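## Task

Rotate the three dice until their upward faces total 3, leaving every die resting flat and completely on the mat. Release them and move the hands away at the end. The robot must not fall or end up tilted, and nothing may count as placed if only the robot is holding it there.

## Robot and tools

ROBOT. A wheeled cart carries a head camera and two arms, left_arm and right_arm. Each arm has a wrist camera and a gripper with one fixed and one swinging jaw. The cart is 0.53 m wide and spans x = -0.35 to 0.07 m. Each arm's vertical pan axis is at x = -0.060, y = +0.155 (left) or -0.155 m (right). The shoulder sits 0.03 m outward from that axis, 0.89 m up. Upper arm 0.116, forearm 0.135, hand 0.162 m. The fixed-jaw tip reaches about 0.44 m from its pan axis and no lower than 0.55 m above the floor. Something may occasionally nudge a loose die.

FRAMES. Base frame: origin on the floor between the drive wheels, x forward, y left, z up. The state gives left_hand and right_hand in this frame as the fixed-jaw tip; a held object lies beside it on the swinging-jaw side. Hand axes: z along the fingers, y from swinging to fixed jaw. base_odometry is relative to the base at scene start and counts wheel rotation, so slip appears as travel; heading is left-positive, -3.142 to 3.142.

execute_actions. "actions" is a list holding one action or none (none just returns state and images). "cameras" optionally lists head_camera, left_wrist_camera, right_wrist_camera or all; omitted, null or ["all"] gives all, [] gives none, an unknown name rejects the call. An action holds "base", "joints" or both; they start together and may end at different times; one action runs at most 15 s.
- "base": exactly one key. {"translate_m": d} is an offset: drive straight d metres from where the base last reported itself, forward positive, -1.4 to 1.4. {"rotate_rad": d} is an offset: turn in place d radians, counter-clockwise from above positive, -3.2 to 3.2. No sideways driving.
- "joints": one object for both arms and head, keyed by joint name, each value an absolute target angle in radians. head_pan_rad -3.2 to 3.2 (0 forward, + left), head_tilt_rad -0.76 to 1.45 (0 level, + down). For prefix left_arm_ and right_arm_: shoulder_pan_rad -1.919 to 1.919, shoulder_lift_rad -1.745 to 1.745, elbow_flex_rad -1.69 to 1.58, wrist_flex_rad -1.658 to 1.658, wrist_roll_rad -2.743 to 2.841, gripper_rad 0 to 1.919. Done tolerances: pan, head, roll ±0.02; lift ±0.1; elbow ±0.07; wrist_flex and gripper ±0.03. Unnamed joints may quietly keep pushing toward earlier targets. Any unknown key or out-of-range number rejects the whole call with no motion.
The result has joint_positions, left_hand, right_hand, base_odometry, base_status, joint_status, on_its_own (changes you did not command) and images ordered as the "pictures" line says.

wait: "seconds" 0 to 10; commands nothing and returns the same as an empty call. zoom_image: "camera" plus "region" [x0, y0, x1, y1] in pixels of that camera's latest full image, origin top-left, at most 504 by 504; use it to read die faces. finished_scene: "scene" 1 or 2; irreversibly ends that scene once the last command has been held, reports success and gives the next task. A reply with no tool call ends everything. If a call reports a stop, later calls in that reply for that scene are skipped.

JOINT MEANINGS. Pan 0 points left_arm left and right_arm right; positive is clockwise from above; straight ahead is +1.571 (left) and -1.571 (right). With lift, elbow and wrist_flex all 0 the upper arm stands nearly upright, leaning 0.24 rad outward, with forearm and fingers horizontal; positive bends downward. Their sum is the fingers' downward pitch; 1.571 points straight down and needs the forearm no more than 0.08 rad above horizontal. wrist_roll -1.522: jaws close across the arm's plane, fixed jaw on the left looking outward; 1.619: fixed jaw on the right; 0.049: jaws close within the plane, fixed jaw below (level fingers) or toward the pan axis (fingers down). Jaw gap by gripper angle: 0: 0.003, 0.3: 0.026, 0.6: 0.049, 1: 0.076, 1.919: 0.106 m. The hand body bulges about 0.08 m above level fingers with the fixed jaw left, below with it right, so keep it left over furniture.

GRIPPING. Targeting under the contact angle squeezes; strongest at 0.2 rad under, going further adds nothing and may trip the jaw. A holding jaw reads off_target; done means empty or barely gripping.

STOWING. Left: pan -1.75, lift 0.05, elbow 1.35, wrist_flex -1.55, roll -1.52; right identical except pan 1.75. Do it in two actions away from loose objects: wrist_flex and roll first, then the rest; one action can jam a hand on the cart. Leaving stow, do not move the wrist first. Turning with arms stowed needs 0.44 m clear around the origin; near a desk, turning or reversing can snag the rear and topple the robot.

STATUS. done (base: wheels turned fully, slip possible); off_target: resting short, maybe still pushing (load, obstacle or tripped motor); time_out: target dropped, holds position. contact_stop never appears. "joint command not followed" plus a cause line means a self-collision check blocked that arm's targets (gripper still runs); joints show not_followed and may be retried on later actions until acceptable targets are sent. The check ignores jaws, head, cart, held objects and furniture. Command a blocked joint to its reading to stop it pushing.

SAG AND TRIPS. Loaded joints settle below target, more at long reach; offset the next target upward by the observed sag. Hand positions may be off by a few cm per arm. A joint stuck over about 0.30 rad from target for about 2 s trips, dropping to 20 % torque; thinking time counts, since the simulation runs during replies. Reset: once the reading is steady, target 0.2 rad from it away from the tripping target (past a range end, use 0.04 rad beyond it; a jaw uses the end). Payload per hand about 0.4 kg at full reach, 0.7 kg within 0.28 m. Long holds heat shoulder_lift motors: a MOTOR HOT line from 55 °C, and at 70 °C an OVER-TEMPERATURE FAULT stops that arm (keys show limit_stop_at_motor_heat; resend targets after cooling).

AVOID. Dropping or slamming dice, hard pushes, pulling on things in front (tipping), and arms or hands striking or pressing each other. Finish with dice released, flat, fully on the mat and hands clear.

Each tool is called after "Call:" by a JSON object that holds its "name" and its "arguments".

## Session

I'll start by looking at the current state.

Call:
{"name": "execute_actions", "arguments": {"actions": []}}

Scene clock: 0.00 s.
base_odometry: x=+0.000 y=+0.000 heading=+0.000 (m, m, rad; odometry frame)
base_status: not commanded
joint_positions: head_pan_rad=-0.009 head_tilt_rad=+0.023 left_arm_shoulder_pan_rad=-1.751 left_arm_shoulder_lift_rad=+0.067 left_arm_elbow_flex_rad=+1.318 left_arm_wrist_flex_rad=-1.505 left_arm_wrist_roll_rad=-1.538 left_arm_gripper_rad=+1.920 right_arm_shoulder_pan_rad=+1.748 right_arm_shoulder_lift_rad=-0.010 right_arm_elbow_flex_rad=+1.391 right_arm_wrist_flex_rad=-1.619 right_arm_wrist_roll_rad=-1.514 right_arm_gripper_rad=+1.920
joint_status: not commanded
left_hand: x=-0.3097 y=+0.1017 z=+0.8919 quat_wxyz=(-0.073, -0.661, -0.055, +0.745) (m; base frame)
right_hand: x=-0.3015 y=-0.1196 z=+0.9130 quat_wxyz=(-0.073, +0.616, -0.052, -0.783) (m; base frame)
pictures: head_camera, left_wrist_camera, right_wrist_camera
Images, in order (width x height): head_camera 644x476, left_wrist_camera 644x476, right_wrist_camera 644x476.

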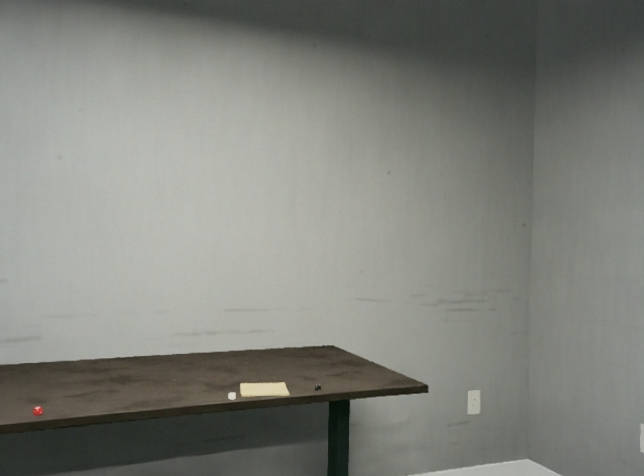

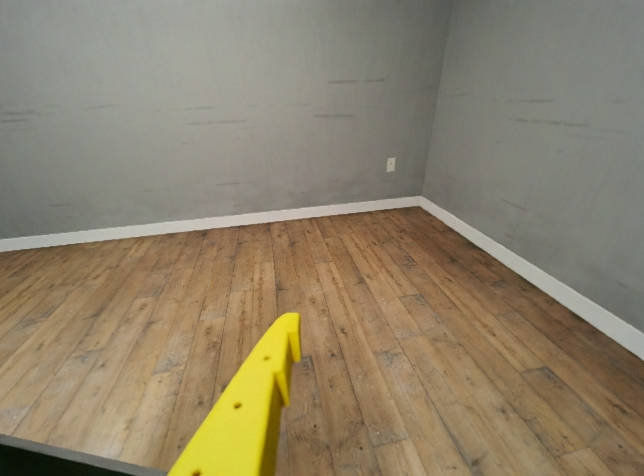

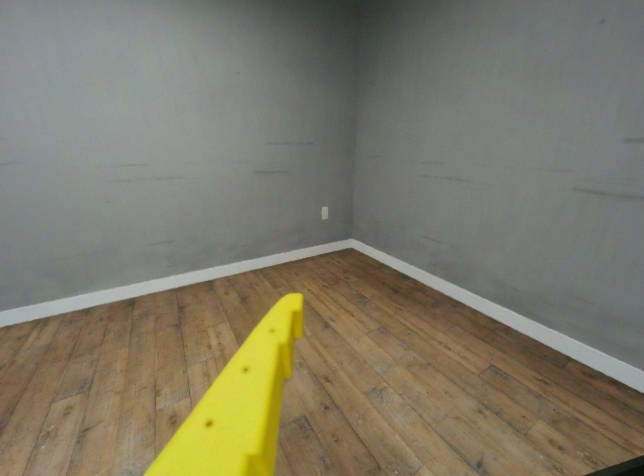

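Call:
{"name": "execute_actions", "arguments": {"actions": [{"joints": {"head_tilt_rad": 0.45, "head_pan_rad": 0.2}}], "cameras": ["head_camera"]}}

Scene clock: 3.57 s.
base_odometry: x=+0.000 y=+0.000 heading=+0.000 (m, m, rad; odometry frame)
base_status: not commanded
joint_positions: head_pan_rad=+0.190 head_tilt_rad=+0.443 left_arm_shoulder_pan_rad=-1.751 left_arm_shoulder_lift_rad=+0.067 left_arm_elbow_flex_rad=+1.318 left_arm_wrist_flex_rad=-1.505 left_arm_wrist_roll_rad=-1.538 left_arm_gripper_rad=+1.920 right_arm_shoulder_pan_rad=+1.748 right_arm_shoulder_lift_rad=-0.010 right_arm_elbow_flex_rad=+1.391 right_arm_wrist_flex_rad=-1.619 right_arm_wrist_roll_rad=-1.514 right_arm_gripper_rad=+1.920
joint_status: all done
left_hand: x=-0.3097 y=+0.1017 z=+0.8919 quat_wxyz=(-0.073, -0.661, -0.055, +0.745) (m; base frame)
right_hand: x=-0.3015 y=-0.1196 z=+0.9130 quat_wxyz=(-0.073, +0.616, -0.052, -0.783) (m; base frame)
pictures: head_camera
Images, in order (width x height): head_camera 644x476.

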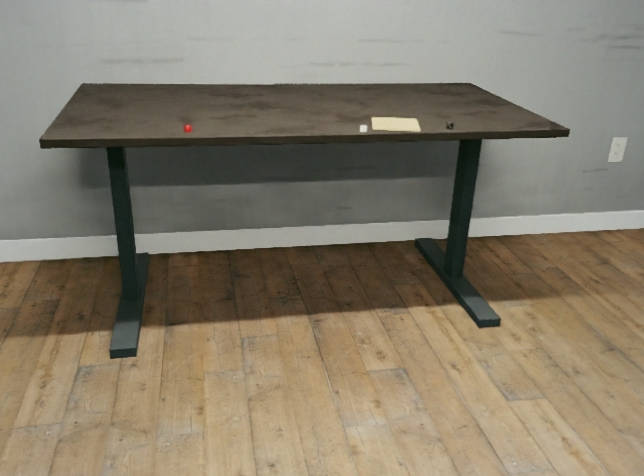

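Call:
{"name": "execute_actions", "arguments": {"actions": [{"base": {"rotate_rad": 0.29}, "joints": {"head_pan_rad": 0.0, "head_tilt_rad": 0.5}}], "cameras": []}}

Call:
{"name": "execute_actions", "arguments": {"actions": [{"base": {"translate_m": 1.0}}], "cameras": ["head_camera"]}}

Scene clock: 40.43 s.
base_odometry: x=+0.000 y=+0.000 heading=+0.289 (m, m, rad; odometry frame)
base_status: done
joint_positions: head_pan_rad=+0.010 head_tilt_rad=+0.494 left_arm_shoulder_pan_rad=-1.751 left_arm_shoulder_lift_rad=+0.067 left_arm_elbow_flex_rad=+1.318 left_arm_wrist_flex_rad=-1.505 left_arm_wrist_roll_rad=-1.538 left_arm_gripper_rad=+1.920 right_arm_shoulder_pan_rad=+1.748 right_arm_shoulder_lift_rad=-0.010 right_arm_elbow_flex_rad=+1.391 right_arm_wrist_flex_rad=-1.619 right_arm_wrist_roll_rad=-1.514 right_arm_gripper_rad=+1.920
joint_status: all done
left_hand: x=-0.3097 y=+0.1017 z=+0.8919 quat_wxyz=(-0.073, -0.661, -0.055, +0.745) (m; base frame)
right_hand: x=-0.3015 y=-0.1196 z=+0.9130 quat_wxyz=(-0.073, +0.616, -0.052, -0.783) (m; base frame)
pictures: none
No camera images: the call's "cameras" was empty. Leave "cameras" out to get every camera's image.

Scene clock: 46.27 s.
base_odometry: x=+0.958 y=+0.288 heading=+0.290 (m, m, rad; odometry frame)
base_status: done
joint_positions: head_pan_rad=+0.010 head_tilt_rad=+0.494 left_arm_shoulder_pan_rad=-1.751 left_arm_shoulder_lift_rad=+0.067 left_arm_elbow_flex_rad=+1.318 left_arm_wrist_flex_rad=-1.505 left_arm_wrist_roll_rad=-1.538 left_arm_gripper_rad=+1.920 right_arm_shoulder_pan_rad=+1.748 right_arm_shoulder_lift_rad=-0.010 right_arm_elbow_flex_rad=+1.391 right_arm_wrist_flex_rad=-1.619 right_arm_wrist_roll_rad=-1.514 right_arm_gripper_rad=+1.920
joint_status: not commanded
left_hand: x=-0.3097 y=+0.1017 z=+0.8919 quat_wxyz=(-0.073, -0.661, -0.055, +0.745) (m; base frame)
right_hand: x=-0.3015 y=-0.1196 z=+0.9130 quat_wxyz=(-0.073, +0.616, -0.052, -0.783) (m; base frame)
pictures: head_camera
Images, in order (width x height): head_camera 644x476.

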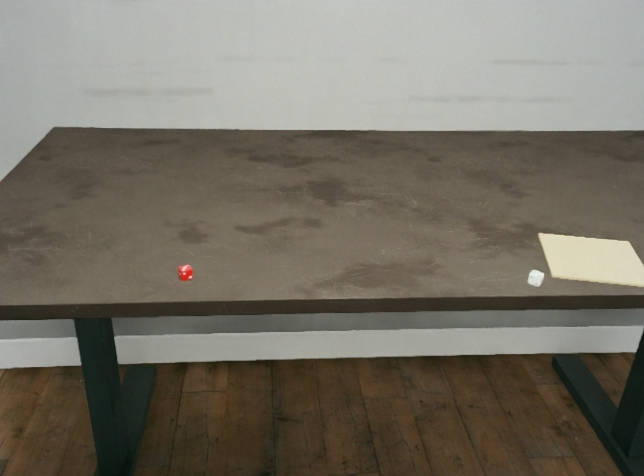

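Call:
{"name": "zoom_image", "arguments": {"camera": "head_camera", "region": [145, 242, 225, 302]}}

Call:
{"name": "zoom_image", "arguments": {"camera": "head_camera", "region": [496, 248, 576, 308]}}

Region (145, 242, 225, 302) of head_camera's 644x476 image, scaled by 6.300; it fills the top 378 rows of this view, and the rest is white.

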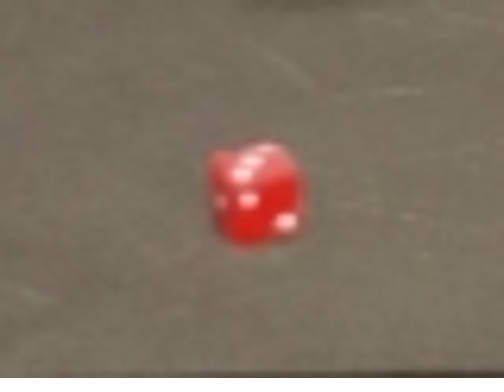

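Region (496, 248, 576, 308) of head_camera's 644x476 image, scaled by 6.300; it fills the top 378 rows of this view, and the rest is white.

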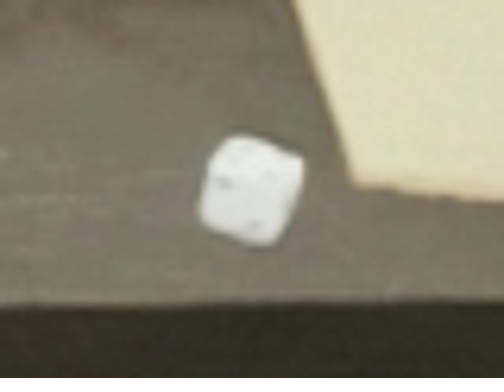

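Call:
{"name": "execute_actions", "arguments": {"actions": [{"base": {"translate_m": 0.45}, "joints": {"head_tilt_rad": 1.0}}], "cameras": ["head_camera"]}}

Scene clock: 58.70 s.
base_odometry: x=+1.389 y=+0.417 heading=+0.290 (m, m, rad; odometry frame)
base_status: done
joint_positions: head_pan_rad=+0.010 head_tilt_rad=+0.995 left_arm_shoulder_pan_rad=-1.751 left_arm_shoulder_lift_rad=+0.067 left_arm_elbow_flex_rad=+1.318 left_arm_wrist_flex_rad=-1.505 left_arm_wrist_roll_rad=-1.538 left_arm_gripper_rad=+1.920 right_arm_shoulder_pan_rad=+1.748 right_arm_shoulder_lift_rad=-0.010 right_arm_elbow_flex_rad=+1.391 right_arm_wrist_flex_rad=-1.619 right_arm_wrist_roll_rad=-1.514 right_arm_gripper_rad=+1.920
joint_status: all done
left_hand: x=-0.3097 y=+0.1017 z=+0.8919 quat_wxyz=(-0.073, -0.661, -0.055, +0.745) (m; base frame)
right_hand: x=-0.3015 y=-0.1196 z=+0.9130 quat_wxyz=(-0.073, +0.616, -0.052, -0.783) (m; base frame)
pictures: head_camera
Images, in order (width x height): head_camera 644x476.

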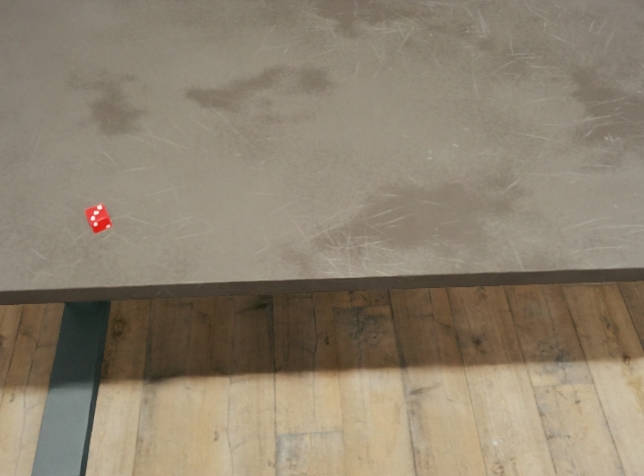

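Call:
{"name": "execute_actions", "arguments": {"actions": [{"base": {"rotate_rad": 0.04}, "joints": {"head_tilt_rad": 1.4}}], "cameras": ["head_camera"]}}

Scene clock: 63.80 s.
base_odometry: x=+1.389 y=+0.417 heading=+0.327 (m, m, rad; odometry frame)
base_status: done
joint_positions: head_pan_rad=+0.010 head_tilt_rad=+1.395 left_arm_shoulder_pan_rad=-1.751 left_arm_shoulder_lift_rad=+0.067 left_arm_elbow_flex_rad=+1.318 left_arm_wrist_flex_rad=-1.505 left_arm_wrist_roll_rad=-1.538 left_arm_gripper_rad=+1.920 right_arm_shoulder_pan_rad=+1.748 right_arm_shoulder_lift_rad=-0.010 right_arm_elbow_flex_rad=+1.391 right_arm_wrist_flex_rad=-1.619 right_arm_wrist_roll_rad=-1.514 right_arm_gripper_rad=+1.920
joint_status: all done
left_hand: x=-0.3097 y=+0.1017 z=+0.8919 quat_wxyz=(-0.073, -0.661, -0.055, +0.745) (m; base frame)
right_hand: x=-0.3015 y=-0.1196 z=+0.9130 quat_wxyz=(-0.073, +0.616, -0.052, -0.783) (m; base frame)
pictures: head_camera
Images, in order (width x height): head_camera 644x476.

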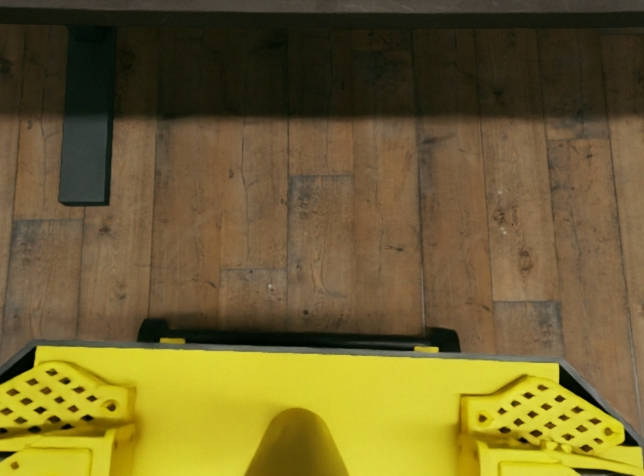

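Call:
{"name": "execute_actions", "arguments": {"actions": [{"base": {"translate_m": 0.22}, "joints": {"head_tilt_rad": 1.2, "head_pan_rad": 0.3, "left_arm_shoulder_pan_rad": 1.3, "left_arm_shoulder_lift_rad": 0.4, "left_arm_elbow_flex_rad": 0.2}}], "cameras": ["head_camera"]}}

Scene clock: 85.83 s.
base_odometry: x=+1.597 y=+0.488 heading=+0.329 (m, m, rad; odometry frame)
base_status: done
joint_positions: head_pan_rad=+0.290 head_tilt_rad=+1.215 left_arm_shoulder_pan_rad=+1.291 left_arm_shoulder_lift_rad=+0.414 left_arm_elbow_flex_rad=+0.237 left_arm_wrist_flex_rad=-1.505 left_arm_wrist_roll_rad=-1.538 left_arm_gripper_rad=+1.920 right_arm_shoulder_pan_rad=+1.748 right_arm_shoulder_lift_rad=-0.010 right_arm_elbow_flex_rad=+1.391 right_arm_wrist_flex_rad=-1.619 right_arm_wrist_roll_rad=-1.514 right_arm_gripper_rad=+1.920
joint_status: all done
left_hand: x=+0.2428 y=+0.2500 z=+1.0293 quat_wxyz=(+0.926, -0.046, +0.347, +0.138) (m; base frame)
right_hand: x=-0.3015 y=-0.1196 z=+0.9130 quat_wxyz=(-0.073, +0.616, -0.052, -0.783) (m; base frame)
pictures: head_camera
Images, in order (width x height): head_camera 644x476.

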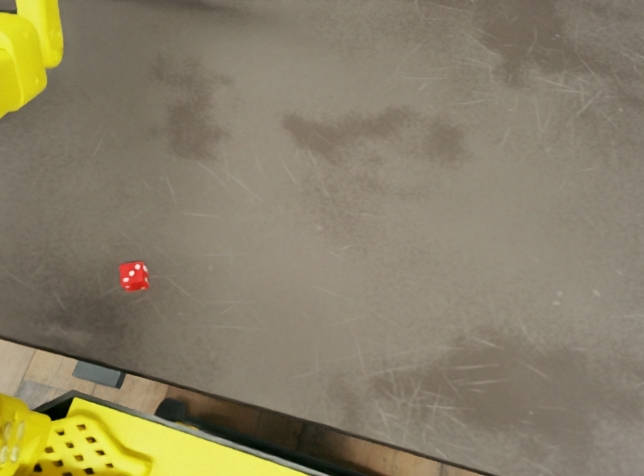

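Call:
{"name": "execute_actions", "arguments": {"actions": [{"joints": {"left_arm_shoulder_pan_rad": 1.36, "left_arm_shoulder_lift_rad": 0.11, "left_arm_elbow_flex_rad": 0.16, "left_arm_wrist_flex_rad": 1.29, "left_arm_wrist_roll_rad": 0.05, "left_arm_gripper_rad": 0.8}}], "cameras": ["head_camera", "left_wrist_camera"]}}

Scene clock: 100.20 s.
base_odometry: x=+1.597 y=+0.488 heading=+0.329 (m, m, rad; odometry frame)
base_status: not commanded
joint_positions: head_pan_rad=+0.290 head_tilt_rad=+1.215 left_arm_shoulder_pan_rad=+1.351 left_arm_shoulder_lift_rad=+0.148 left_arm_elbow_flex_rad=+0.195 left_arm_wrist_flex_rad=+1.282 left_arm_wrist_roll_rad=+0.041 left_arm_gripper_rad=+0.808 right_arm_shoulder_pan_rad=+1.748 right_arm_shoulder_lift_rad=-0.010 right_arm_elbow_flex_rad=+1.391 right_arm_wrist_flex_rad=-1.619 right_arm_wrist_roll_rad=-1.514 right_arm_gripper_rad=+1.920
joint_status: all done
left_hand: x=+0.1224 y=+0.1954 z=+0.8008 quat_wxyz=(-0.021, -0.778, +0.628, +0.017) (m; base frame)
right_hand: x=-0.3015 y=-0.1196 z=+0.9130 quat_wxyz=(-0.073, +0.616, -0.052, -0.783) (m; base frame)
pictures: head_camera, left_wrist_camera
Images, in order (width x height): head_camera 644x476, left_wrist_camera 644x476.

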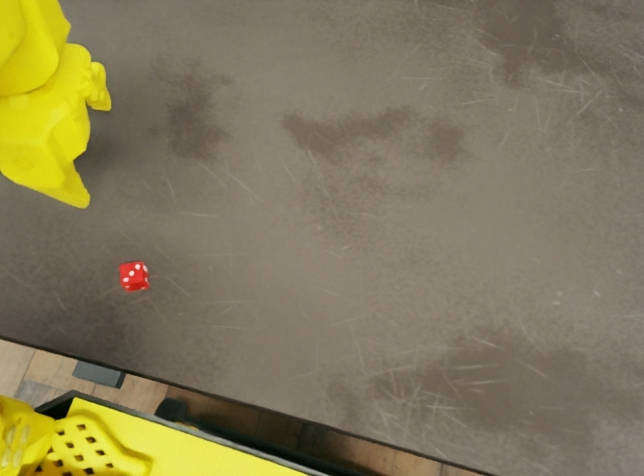

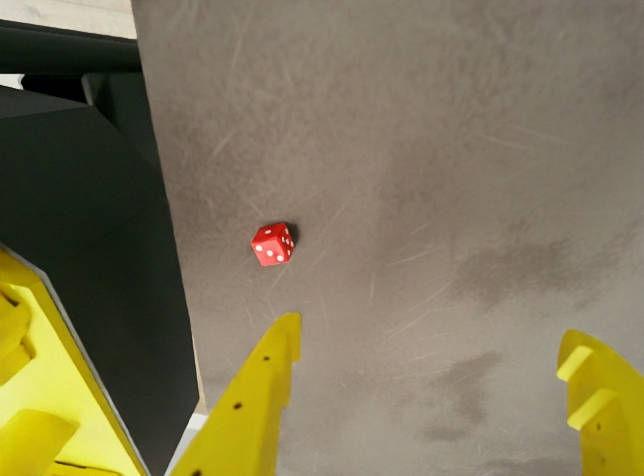

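Call:
{"name": "zoom_image", "arguments": {"camera": "left_wrist_camera", "region": [212, 185, 332, 305]}}

Region (212, 185, 332, 305) of left_wrist_camera's 644x476 image, scaled by 4.200.

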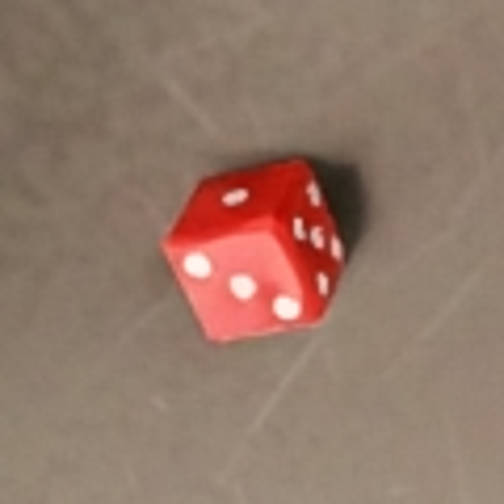

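Call:
{"name": "execute_actions", "arguments": {"actions": [{"joints": {"left_arm_shoulder_pan_rad": 1.2, "left_arm_shoulder_lift_rad": -0.21, "left_arm_elbow_flex_rad": 0.64, "left_arm_wrist_flex_rad": 1.08, "left_arm_wrist_roll_rad": 0.2}}], "cameras": ["head_camera", "left_wrist_camera"]}}

Scene clock: 116.50 s.
base_odometry: x=+1.597 y=+0.488 heading=+0.329 (m, m, rad; odometry frame)
base_status: not commanded
joint_positions: head_pan_rad=+0.290 head_tilt_rad=+1.215 left_arm_shoulder_pan_rad=+1.210 left_arm_shoulder_lift_rad=-0.180 left_arm_elbow_flex_rad=+0.642 left_arm_wrist_flex_rad=+1.087 left_arm_wrist_roll_rad=+0.193 left_arm_gripper_rad=+0.808 right_arm_shoulder_pan_rad=+1.748 right_arm_shoulder_lift_rad=-0.010 right_arm_elbow_flex_rad=+1.391 right_arm_wrist_flex_rad=-1.619 right_arm_wrist_roll_rad=-1.514 right_arm_gripper_rad=+1.920
joint_status: all done
left_hand: x=+0.0870 y=+0.2089 z=+0.7936 quat_wxyz=(+0.009, -0.861, +0.508, -0.007) (m; base frame)
right_hand: x=-0.3015 y=-0.1196 z=+0.9130 quat_wxyz=(-0.073, +0.616, -0.052, -0.783) (m; base frame)
pictures: head_camera, left_wrist_camera
Images, in order (width x height): head_camera 644x476, left_wrist_camera 644x476.

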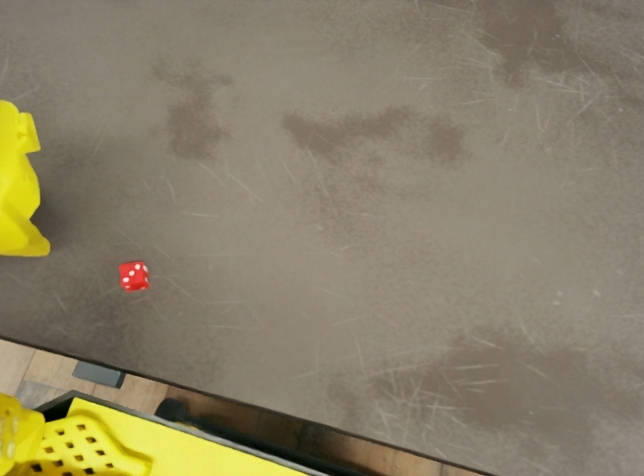

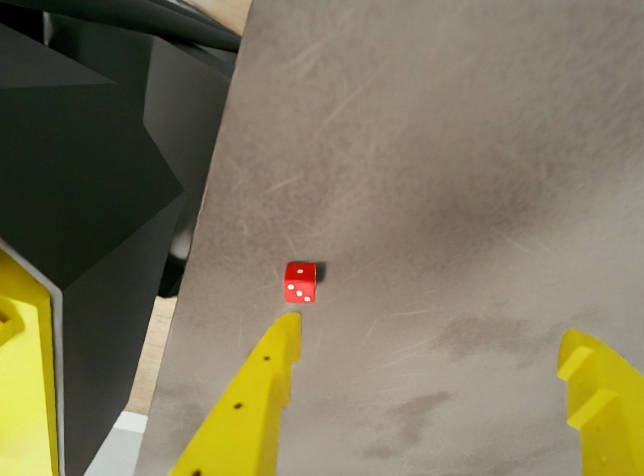

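Call:
{"name": "execute_actions", "arguments": {"actions": [{"joints": {"left_arm_shoulder_pan_rad": 1.63, "left_arm_shoulder_lift_rad": -0.37, "left_arm_elbow_flex_rad": 0.84, "left_arm_wrist_flex_rad": 1.09, "left_arm_wrist_roll_rad": 0.61}}], "cameras": ["head_camera", "left_wrist_camera"]}}

Scene clock: 130.40 s.
base_odometry: x=+1.597 y=+0.488 heading=+0.329 (m, m, rad; odometry frame)
base_status: not commanded
joint_positions: head_pan_rad=+0.290 head_tilt_rad=+1.215 left_arm_shoulder_pan_rad=+1.621 left_arm_shoulder_lift_rad=-0.346 left_arm_elbow_flex_rad=+0.841 left_arm_wrist_flex_rad=+1.087 left_arm_wrist_roll_rad=+0.601 left_arm_gripper_rad=+0.808 right_arm_shoulder_pan_rad=+1.748 right_arm_shoulder_lift_rad=-0.010 right_arm_elbow_flex_rad=+1.391 right_arm_wrist_flex_rad=-1.619 right_arm_wrist_roll_rad=-1.514 right_arm_gripper_rad=+1.920
joint_status: all done
left_hand: x=+0.0708 y=+0.1439 z=+0.7894 quat_wxyz=(-0.003, -0.861, +0.509, +0.005) (m; base frame)
right_hand: x=-0.3015 y=-0.1196 z=+0.9130 quat_wxyz=(-0.073, +0.616, -0.052, -0.783) (m; base frame)
pictures: head_camera, left_wrist_camera
Images, in order (width x height): head_camera 644x476, left_wrist_camera 644x476.

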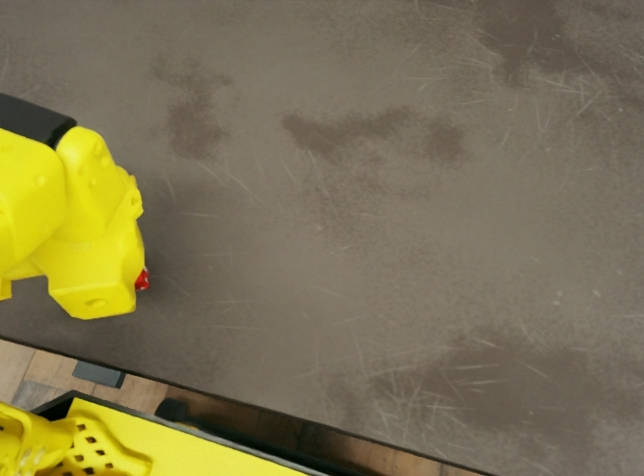

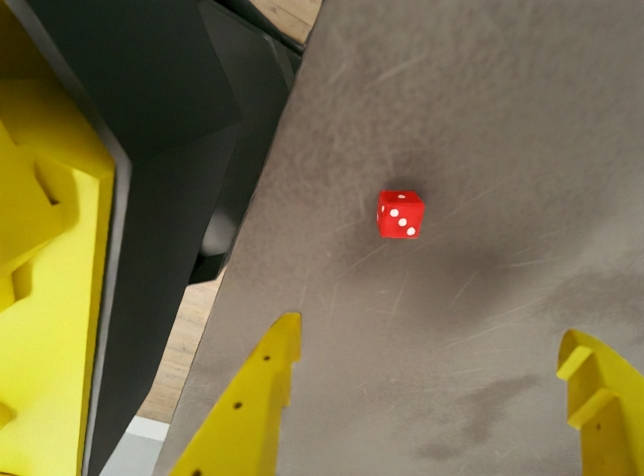

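Call:
{"name": "execute_actions", "arguments": {"actions": [{"joints": {"left_arm_shoulder_pan_rad": 1.57, "left_arm_shoulder_lift_rad": 0.01, "left_arm_elbow_flex_rad": 0.74, "left_arm_wrist_flex_rad": 0.79, "left_arm_wrist_roll_rad": 0.55}}], "cameras": ["head_camera", "left_wrist_camera"]}}

Scene clock: 137.77 s.
base_odometry: x=+1.597 y=+0.488 heading=+0.329 (m, m, rad; odometry frame)
base_status: not commanded
joint_positions: head_pan_rad=+0.290 head_tilt_rad=+1.215 left_arm_shoulder_pan_rad=+1.579 left_arm_shoulder_lift_rad=+0.012 left_arm_elbow_flex_rad=+0.768 left_arm_wrist_flex_rad=+0.797 left_arm_wrist_roll_rad=+0.559 left_arm_gripper_rad=+0.808 right_arm_shoulder_pan_rad=+1.748 right_arm_shoulder_lift_rad=-0.010 right_arm_elbow_flex_rad=+1.391 right_arm_wrist_flex_rad=-1.619 right_arm_wrist_roll_rad=-1.514 right_arm_gripper_rad=+1.920
joint_status: all done
left_hand: x=+0.0916 y=+0.1495 z=+0.7546 quat_wxyz=(-0.001, -0.861, +0.509, +0.002) (m; base frame)
right_hand: x=-0.3015 y=-0.1196 z=+0.9130 quat_wxyz=(-0.073, +0.616, -0.052, -0.783) (m; base frame)
pictures: head_camera, left_wrist_camera
Images, in order (width x height): head_camera 644x476, left_wrist_camera 644x476.

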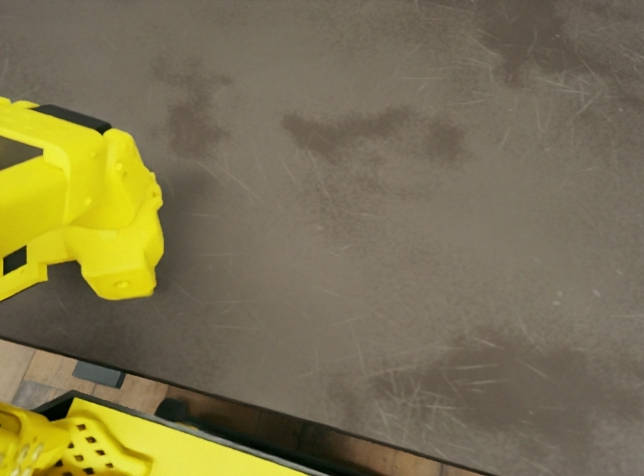

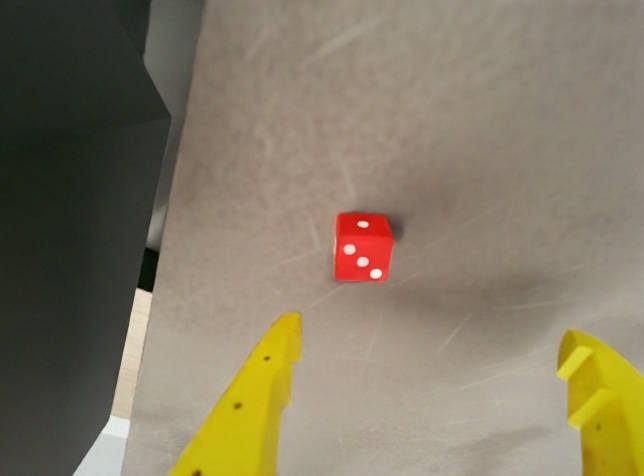

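Call:
{"name": "execute_actions", "arguments": {"actions": [{"joints": {"left_arm_shoulder_lift_rad": 0.30, "left_arm_elbow_flex_rad": 0.72, "left_arm_wrist_flex_rad": 0.52}}], "cameras": ["left_wrist_camera"]}}

Scene clock: 146.37 s.
base_odometry: x=+1.597 y=+0.488 heading=+0.329 (m, m, rad; odometry frame)
base_status: not commanded
joint_positions: head_pan_rad=+0.290 head_tilt_rad=+1.215 left_arm_shoulder_pan_rad=+1.579 left_arm_shoulder_lift_rad=+0.250 left_arm_elbow_flex_rad=+0.745 left_arm_wrist_flex_rad=+0.576 left_arm_wrist_roll_rad=+0.558 left_arm_gripper_rad=+0.808 right_arm_shoulder_pan_rad=+1.748 right_arm_shoulder_lift_rad=-0.010 right_arm_elbow_flex_rad=+1.391 right_arm_wrist_flex_rad=-1.619 right_arm_wrist_roll_rad=-1.514 right_arm_gripper_rad=+1.920
joint_status: left_arm_wrist_flex_rad off_target (ended at +0.576, target +0.520); the others done
left_hand: x=+0.0965 y=+0.1494 z=+0.7254 quat_wxyz=(+0.000, -0.860, +0.510, +0.000) (m; base frame)
right_hand: x=-0.3015 y=-0.1196 z=+0.9130 quat_wxyz=(-0.073, +0.616, -0.052, -0.783) (m; base frame)
pictures: left_wrist_camera
Images, in order (width x height): left_wrist_camera 644x476.

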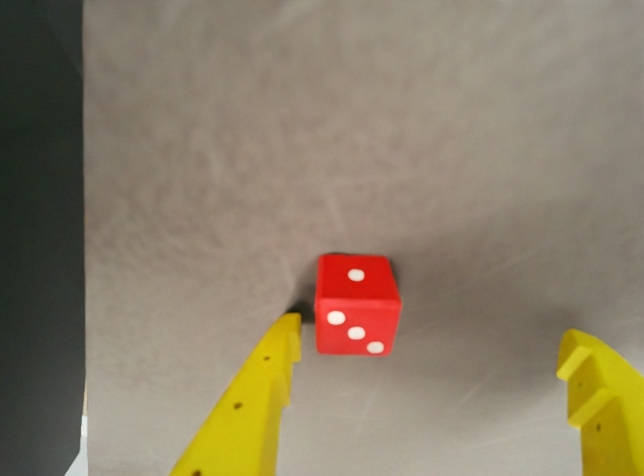

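Call:
{"name": "execute_actions", "arguments": {"actions": [{"joints": {"left_arm_shoulder_pan_rad": 1.505, "left_arm_shoulder_lift_rad": 0.14, "left_arm_elbow_flex_rad": 0.78, "left_arm_wrist_flex_rad": 0.615, "left_arm_wrist_roll_rad": 0.485}}], "cameras": ["left_wrist_camera"]}}

Scene clock: 159.10 s.
base_odometry: x=+1.597 y=+0.488 heading=+0.329 (m, m, rad; odometry frame)
base_status: not commanded
joint_positions: head_pan_rad=+0.290 head_tilt_rad=+1.215 left_arm_shoulder_pan_rad=+1.513 left_arm_shoulder_lift_rad=+0.170 left_arm_elbow_flex_rad=+0.778 left_arm_wrist_flex_rad=+0.607 left_arm_wrist_roll_rad=+0.493 left_arm_gripper_rad=+0.808 right_arm_shoulder_pan_rad=+1.748 right_arm_shoulder_lift_rad=-0.010 right_arm_elbow_flex_rad=+1.391 right_arm_wrist_flex_rad=-1.619 right_arm_wrist_roll_rad=-1.514 right_arm_gripper_rad=+1.920
joint_status: all done
left_hand: x=+0.0954 y=+0.1601 z=+0.7330 quat_wxyz=(+0.004, -0.861, +0.509, -0.007) (m; base frame)
right_hand: x=-0.3015 y=-0.1196 z=+0.9130 quat_wxyz=(-0.073, +0.616, -0.052, -0.783) (m; base frame)
pictures: left_wrist_camera
Images, in order (width x height): left_wrist_camera 644x476.

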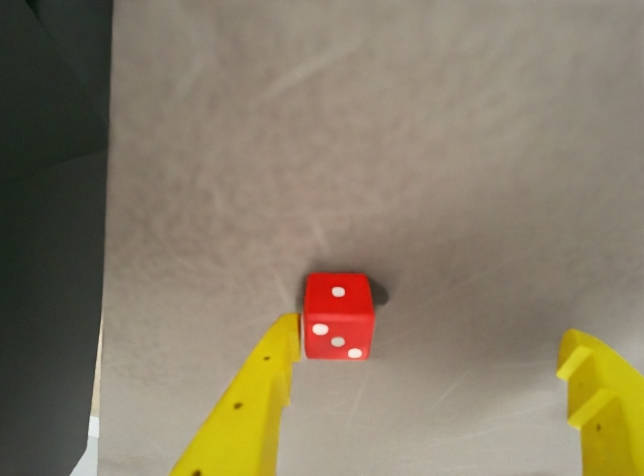

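Call:
{"name": "execute_actions", "arguments": {"actions": [{"joints": {"left_arm_shoulder_lift_rad": 0.19, "left_arm_wrist_flex_rad": 0.575}}], "cameras": ["left_wrist_camera"]}}

Scene clock: 165.00 s.
base_odometry: x=+1.597 y=+0.488 heading=+0.329 (m, m, rad; odometry frame)
base_status: not commanded
joint_positions: head_pan_rad=+0.290 head_tilt_rad=+1.215 left_arm_shoulder_pan_rad=+1.513 left_arm_shoulder_lift_rad=+0.194 left_arm_elbow_flex_rad=+0.778 left_arm_wrist_flex_rad=+0.582 left_arm_wrist_roll_rad=+0.493 left_arm_gripper_rad=+0.808 right_arm_shoulder_pan_rad=+1.748 right_arm_shoulder_lift_rad=-0.010 right_arm_elbow_flex_rad=+1.391 right_arm_wrist_flex_rad=-1.619 right_arm_wrist_roll_rad=-1.514 right_arm_gripper_rad=+1.920
joint_status: all done
left_hand: x=+0.0953 y=+0.1601 z=+0.7299 quat_wxyz=(+0.004, -0.861, +0.509, -0.007) (m; base frame)
right_hand: x=-0.3015 y=-0.1196 z=+0.9130 quat_wxyz=(-0.073, +0.616, -0.052, -0.783) (m; base frame)
pictures: left_wrist_camera
Images, in order (width x height): left_wrist_camera 644x476.

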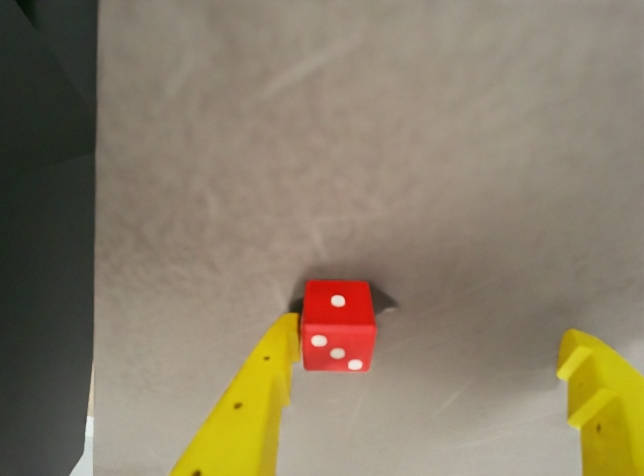

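Call:
{"name": "execute_actions", "arguments": {"actions": [{"joints": {"left_arm_gripper_rad": 0.05}}], "cameras": ["left_wrist_camera"]}}

Scene clock: 167.77 s.
base_odometry: x=+1.597 y=+0.488 heading=+0.329 (m, m, rad; odometry frame)
base_status: not commanded
joint_positions: head_pan_rad=+0.290 head_tilt_rad=+1.215 left_arm_shoulder_pan_rad=+1.512 left_arm_shoulder_lift_rad=+0.194 left_arm_elbow_flex_rad=+0.778 left_arm_wrist_flex_rad=+0.578 left_arm_wrist_roll_rad=+0.493 left_arm_gripper_rad=+0.175 right_arm_shoulder_pan_rad=+1.748 right_arm_shoulder_lift_rad=-0.010 right_arm_elbow_flex_rad=+1.391 right_arm_wrist_flex_rad=-1.619 right_arm_wrist_roll_rad=-1.514 right_arm_gripper_rad=+1.920
joint_status: left_arm_gripper_rad off_target (ended at +0.175, target +0.050)
left_hand: x=+0.0960 y=+0.1604 z=+0.7298 quat_wxyz=(+0.006, -0.861, +0.509, -0.008) (m; base frame)
right_hand: x=-0.3015 y=-0.1196 z=+0.9130 quat_wxyz=(-0.073, +0.616, -0.052, -0.783) (m; base frame)
pictures: left_wrist_camera
Images, in order (width x height): left_wrist_camera 644x476.

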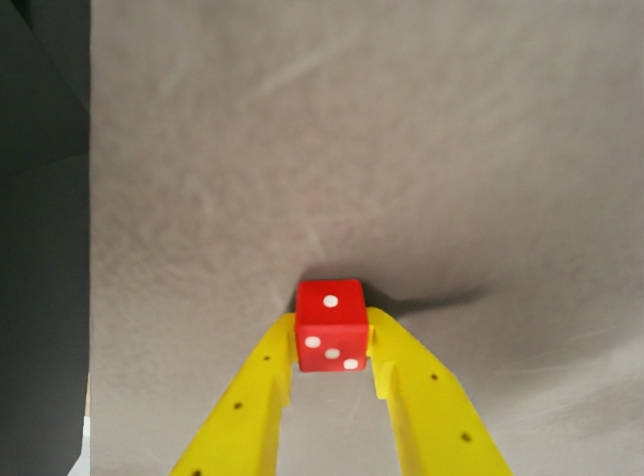

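Call:
{"name": "execute_actions", "arguments": {"actions": [{"base": {"translate_m": -0.44}, "joints": {"left_arm_shoulder_lift_rad": -0.05, "left_arm_elbow_flex_rad": 0.82, "left_arm_wrist_flex_rad": -0.46, "head_pan_rad": -0.6, "head_tilt_rad": 0.75}}], "cameras": ["head_camera", "left_wrist_camera"]}}

Scene clock: 196.70 s.
base_odometry: x=+1.181 y=+0.347 heading=+0.325 (m, m, rad; odometry frame)
base_status: done
joint_positions: head_pan_rad=-0.590 head_tilt_rad=+0.764 left_arm_shoulder_pan_rad=+1.512 left_arm_shoulder_lift_rad=-0.016 left_arm_elbow_flex_rad=+0.823 left_arm_wrist_flex_rad=-0.445 left_arm_wrist_roll_rad=+0.493 left_arm_gripper_rad=+0.175 right_arm_shoulder_pan_rad=+1.748 right_arm_shoulder_lift_rad=-0.010 right_arm_elbow_flex_rad=+1.391 right_arm_wrist_flex_rad=-1.619 right_arm_wrist_roll_rad=-1.514 right_arm_gripper_rad=+1.920
joint_status: all done
left_hand: x=+0.2410 y=+0.1690 z=+0.8498 quat_wxyz=(+0.317, -0.708, +0.418, -0.472) (m; base frame)
right_hand: x=-0.3015 y=-0.1196 z=+0.9130 quat_wxyz=(-0.073, +0.616, -0.052, -0.783) (m; base frame)
pictures: head_camera, left_wrist_camera
Images, in order (width x height): head_camera 644x476, left_wrist_camera 644x476.

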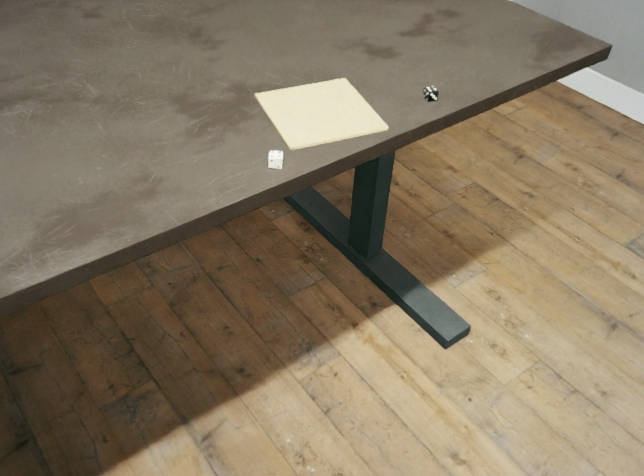

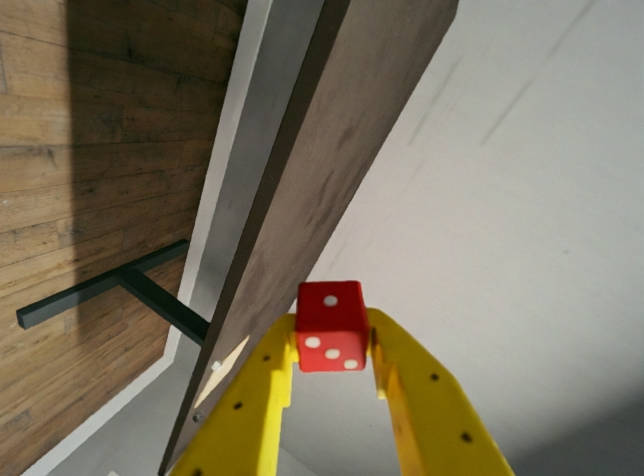

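Call:
{"name": "zoom_image", "arguments": {"camera": "head_camera", "region": [245, 128, 305, 188]}}

Call:
{"name": "zoom_image", "arguments": {"camera": "head_camera", "region": [401, 63, 461, 123]}}

Region (245, 128, 305, 188) of head_camera's 644x476 image, scaled by 8.400.

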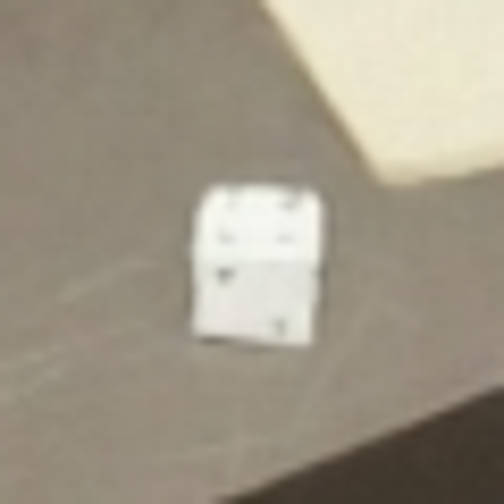

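Region (401, 63, 461, 123) of head_camera's 644x476 image, scaled by 8.400.

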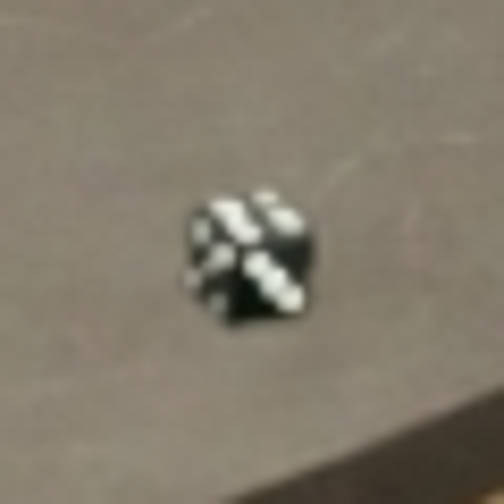

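Call:
{"name": "execute_actions", "arguments": {"actions": [{"base": {"rotate_rad": -1.1}, "joints": {"left_arm_wrist_roll_rad": -1.522, "left_arm_shoulder_pan_rad": 1.57}}], "cameras": []}}

Call:
{"name": "execute_actions", "arguments": {"actions": [{"base": {"translate_m": 0.505}}], "cameras": []}}

Call:
{"name": "execute_actions", "arguments": {"actions": [{"base": {"rotate_rad": 1.104}, "joints": {"head_pan_rad": 0.0, "head_tilt_rad": 0.95}}], "cameras": ["head_camera", "left_wrist_camera"]}}

Scene clock: 212.03 s.
base_odometry: x=+1.180 y=+0.346 heading=-0.774 (m, m, rad; odometry frame)
base_status: done
joint_positions: head_pan_rad=-0.590 head_tilt_rad=+0.764 left_arm_shoulder_pan_rad=+1.561 left_arm_shoulder_lift_rad=-0.016 left_arm_elbow_flex_rad=+0.823 left_arm_wrist_flex_rad=-0.445 left_arm_wrist_roll_rad=-1.515 left_arm_gripper_rad=+0.175 right_arm_shoulder_pan_rad=+1.748 right_arm_shoulder_lift_rad=-0.010 right_arm_elbow_flex_rad=+1.391 right_arm_wrist_flex_rad=-1.619 right_arm_wrist_roll_rad=-1.514 right_arm_gripper_rad=+1.920
joint_status: all done
left_hand: x=+0.2436 y=+0.1657 z=+0.8561 quat_wxyz=(+0.568, -0.007, +0.823, +0.001) (m; base frame)
right_hand: x=-0.3015 y=-0.1196 z=+0.9130 quat_wxyz=(-0.073, +0.616, -0.052, -0.783) (m; base frame)
pictures: none
No camera images: the call's "cameras" was empty. Leave "cameras" out to get every camera's image.

Scene clock: 215.40 s.
base_odometry: x=+1.540 y=-0.008 heading=-0.777 (m, m, rad; odometry frame)
base_status: done
joint_positions: head_pan_rad=-0.590 head_tilt_rad=+0.764 left_arm_shoulder_pan_rad=+1.561 left_arm_shoulder_lift_rad=-0.016 left_arm_elbow_flex_rad=+0.823 left_arm_wrist_flex_rad=-0.445 left_arm_wrist_roll_rad=-1.515 left_arm_gripper_rad=+0.175 right_arm_shoulder_pan_rad=+1.748 right_arm_shoulder_lift_rad=-0.010 right_arm_elbow_flex_rad=+1.391 right_arm_wrist_flex_rad=-1.619 right_arm_wrist_roll_rad=-1.514 right_arm_gripper_rad=+1.920
joint_status: not commanded
left_hand: x=+0.2436 y=+0.1657 z=+0.8561 quat_wxyz=(+0.568, -0.007, +0.823, +0.001) (m; base frame)
right_hand: x=-0.3015 y=-0.1196 z=+0.9130 quat_wxyz=(-0.073, +0.616, -0.052, -0.783) (m; base frame)
pictures: none
No camera images: the call's "cameras" was empty. Leave "cameras" out to get every camera's image.

Scene clock: 217.47 s.
base_odometry: x=+1.539 y=-0.008 heading=+0.326 (m, m, rad; odometry frame)
base_status: done
joint_positions: head_pan_rad=-0.010 head_tilt_rad=+0.945 left_arm_shoulder_pan_rad=+1.563 left_arm_shoulder_lift_rad=-0.016 left_arm_elbow_flex_rad=+0.823 left_arm_wrist_flex_rad=-0.445 left_arm_wrist_roll_rad=-1.515 left_arm_gripper_rad=+0.175 right_arm_shoulder_pan_rad=+1.748 right_arm_shoulder_lift_rad=-0.010 right_arm_elbow_flex_rad=+1.391 right_arm_wrist_flex_rad=-1.619 right_arm_wrist_roll_rad=-1.514 right_arm_gripper_rad=+1.920
joint_status: all done
left_hand: x=+0.2436 y=+0.1652 z=+0.8561 quat_wxyz=(+0.568, -0.007, +0.823, +0.000) (m; base frame)
right_hand: x=-0.3015 y=-0.1196 z=+0.9130 quat_wxyz=(-0.073, +0.616, -0.052, -0.783) (m; base frame)
pictures: head_camera, left_wrist_camera
Images, in order (width x height): head_camera 644x476, left_wrist_camera 644x476.

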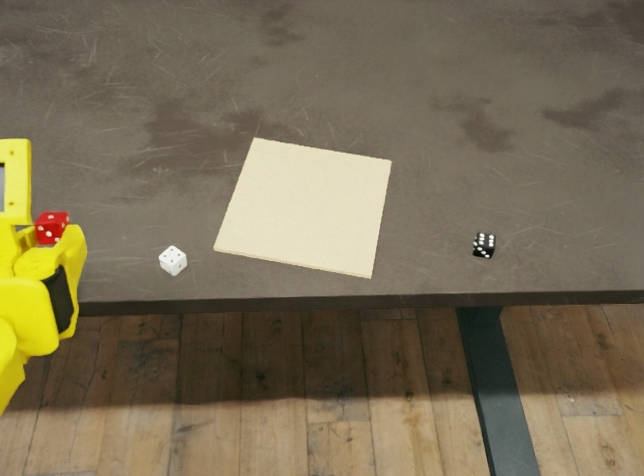

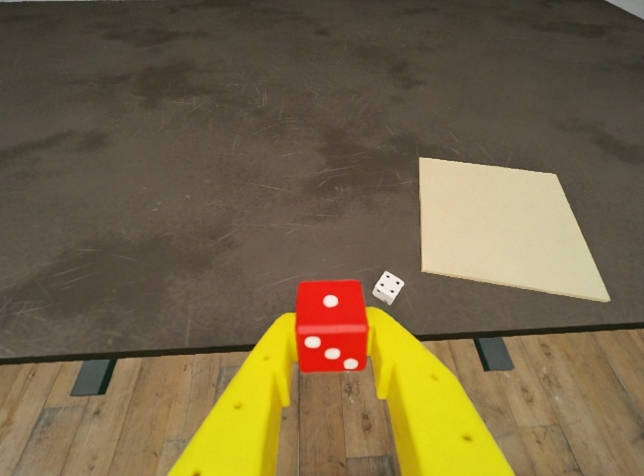

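Call:
{"name": "execute_actions", "arguments": {"actions": [{"base": {"translate_m": 0.16}, "joints": {"left_arm_shoulder_pan_rad": 1.86, "left_arm_shoulder_lift_rad": 0.87, "left_arm_elbow_flex_rad": 0.02, "left_arm_wrist_flex_rad": -0.62, "head_tilt_rad": 1.1}}], "cameras": ["head_camera", "left_wrist_camera"]}}

Scene clock: 231.67 s.
base_odometry: x=+1.690 y=+0.044 heading=+0.329 (m, m, rad; odometry frame)
base_status: done
joint_positions: head_pan_rad=-0.010 head_tilt_rad=+1.095 left_arm_shoulder_pan_rad=+1.851 left_arm_shoulder_lift_rad=+0.888 left_arm_elbow_flex_rad=+0.054 left_arm_wrist_flex_rad=-0.605 left_arm_wrist_roll_rad=-1.515 left_arm_gripper_rad=+0.175 right_arm_shoulder_pan_rad=+1.748 right_arm_shoulder_lift_rad=-0.010 right_arm_elbow_flex_rad=+1.391 right_arm_wrist_flex_rad=-1.619 right_arm_wrist_roll_rad=-1.514 right_arm_gripper_rad=+1.920
joint_status: all done
left_hand: x=+0.2980 y=+0.0600 z=+0.7839 quat_wxyz=(+0.572, +0.111, +0.808, -0.083) (m; base frame)
right_hand: x=-0.3015 y=-0.1196 z=+0.9130 quat_wxyz=(-0.073, +0.616, -0.052, -0.783) (m; base frame)
pictures: head_camera, left_wrist_camera
Images, in order (width x height): head_camera 644x476, left_wrist_camera 644x476.

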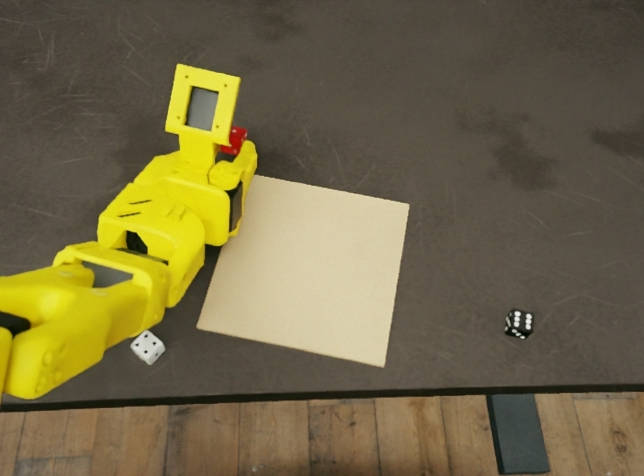

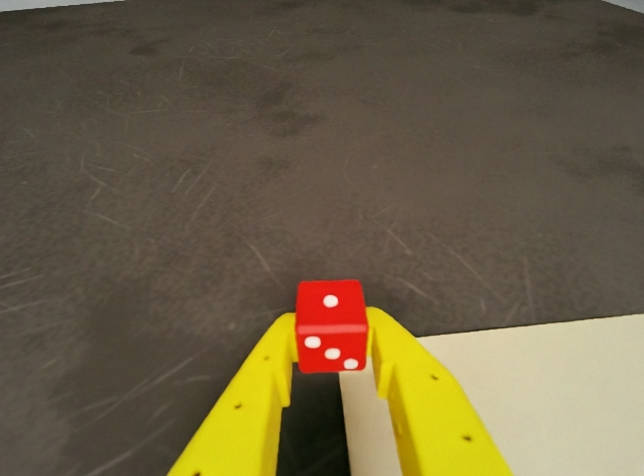

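Call:
{"name": "execute_actions", "arguments": {"actions": [{"base": {"rotate_rad": -0.2}, "joints": {"left_arm_shoulder_pan_rad": 1.87, "left_arm_shoulder_lift_rad": 0.95, "left_arm_elbow_flex_rad": 0.43, "left_arm_wrist_flex_rad": -1.09, "head_pan_rad": 0.2}}], "cameras": ["head_camera", "left_wrist_camera"]}}

Scene clock: 251.90 s.
base_odometry: x=+1.691 y=+0.044 heading=+0.130 (m, m, rad; odometry frame)
base_status: done
joint_positions: head_pan_rad=+0.190 head_tilt_rad=+1.095 left_arm_shoulder_pan_rad=+1.862 left_arm_shoulder_lift_rad=+0.966 left_arm_elbow_flex_rad=+0.429 left_arm_wrist_flex_rad=-1.074 left_arm_wrist_roll_rad=-1.515 left_arm_gripper_rad=+0.175 right_arm_shoulder_pan_rad=+1.748 right_arm_shoulder_lift_rad=-0.010 right_arm_elbow_flex_rad=+1.391 right_arm_wrist_flex_rad=-1.619 right_arm_wrist_roll_rad=-1.514 right_arm_gripper_rad=+1.920
joint_status: all done
left_hand: x=+0.2487 y=+0.0706 z=+0.7523 quat_wxyz=(+0.579, +0.114, +0.803, -0.087) (m; base frame)
right_hand: x=-0.3015 y=-0.1196 z=+0.9130 quat_wxyz=(-0.073, +0.616, -0.052, -0.783) (m; base frame)
pictures: head_camera, left_wrist_camera
Images, in order (width x height): head_camera 644x476, left_wrist_camera 644x476.

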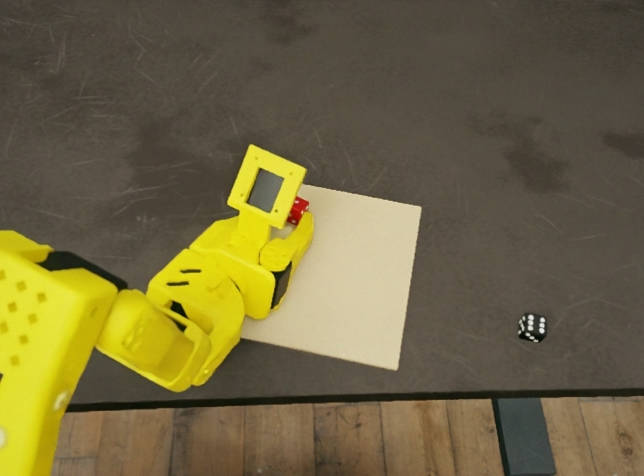

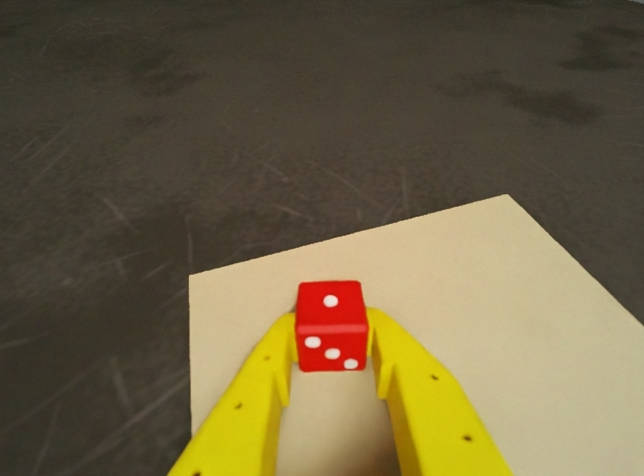

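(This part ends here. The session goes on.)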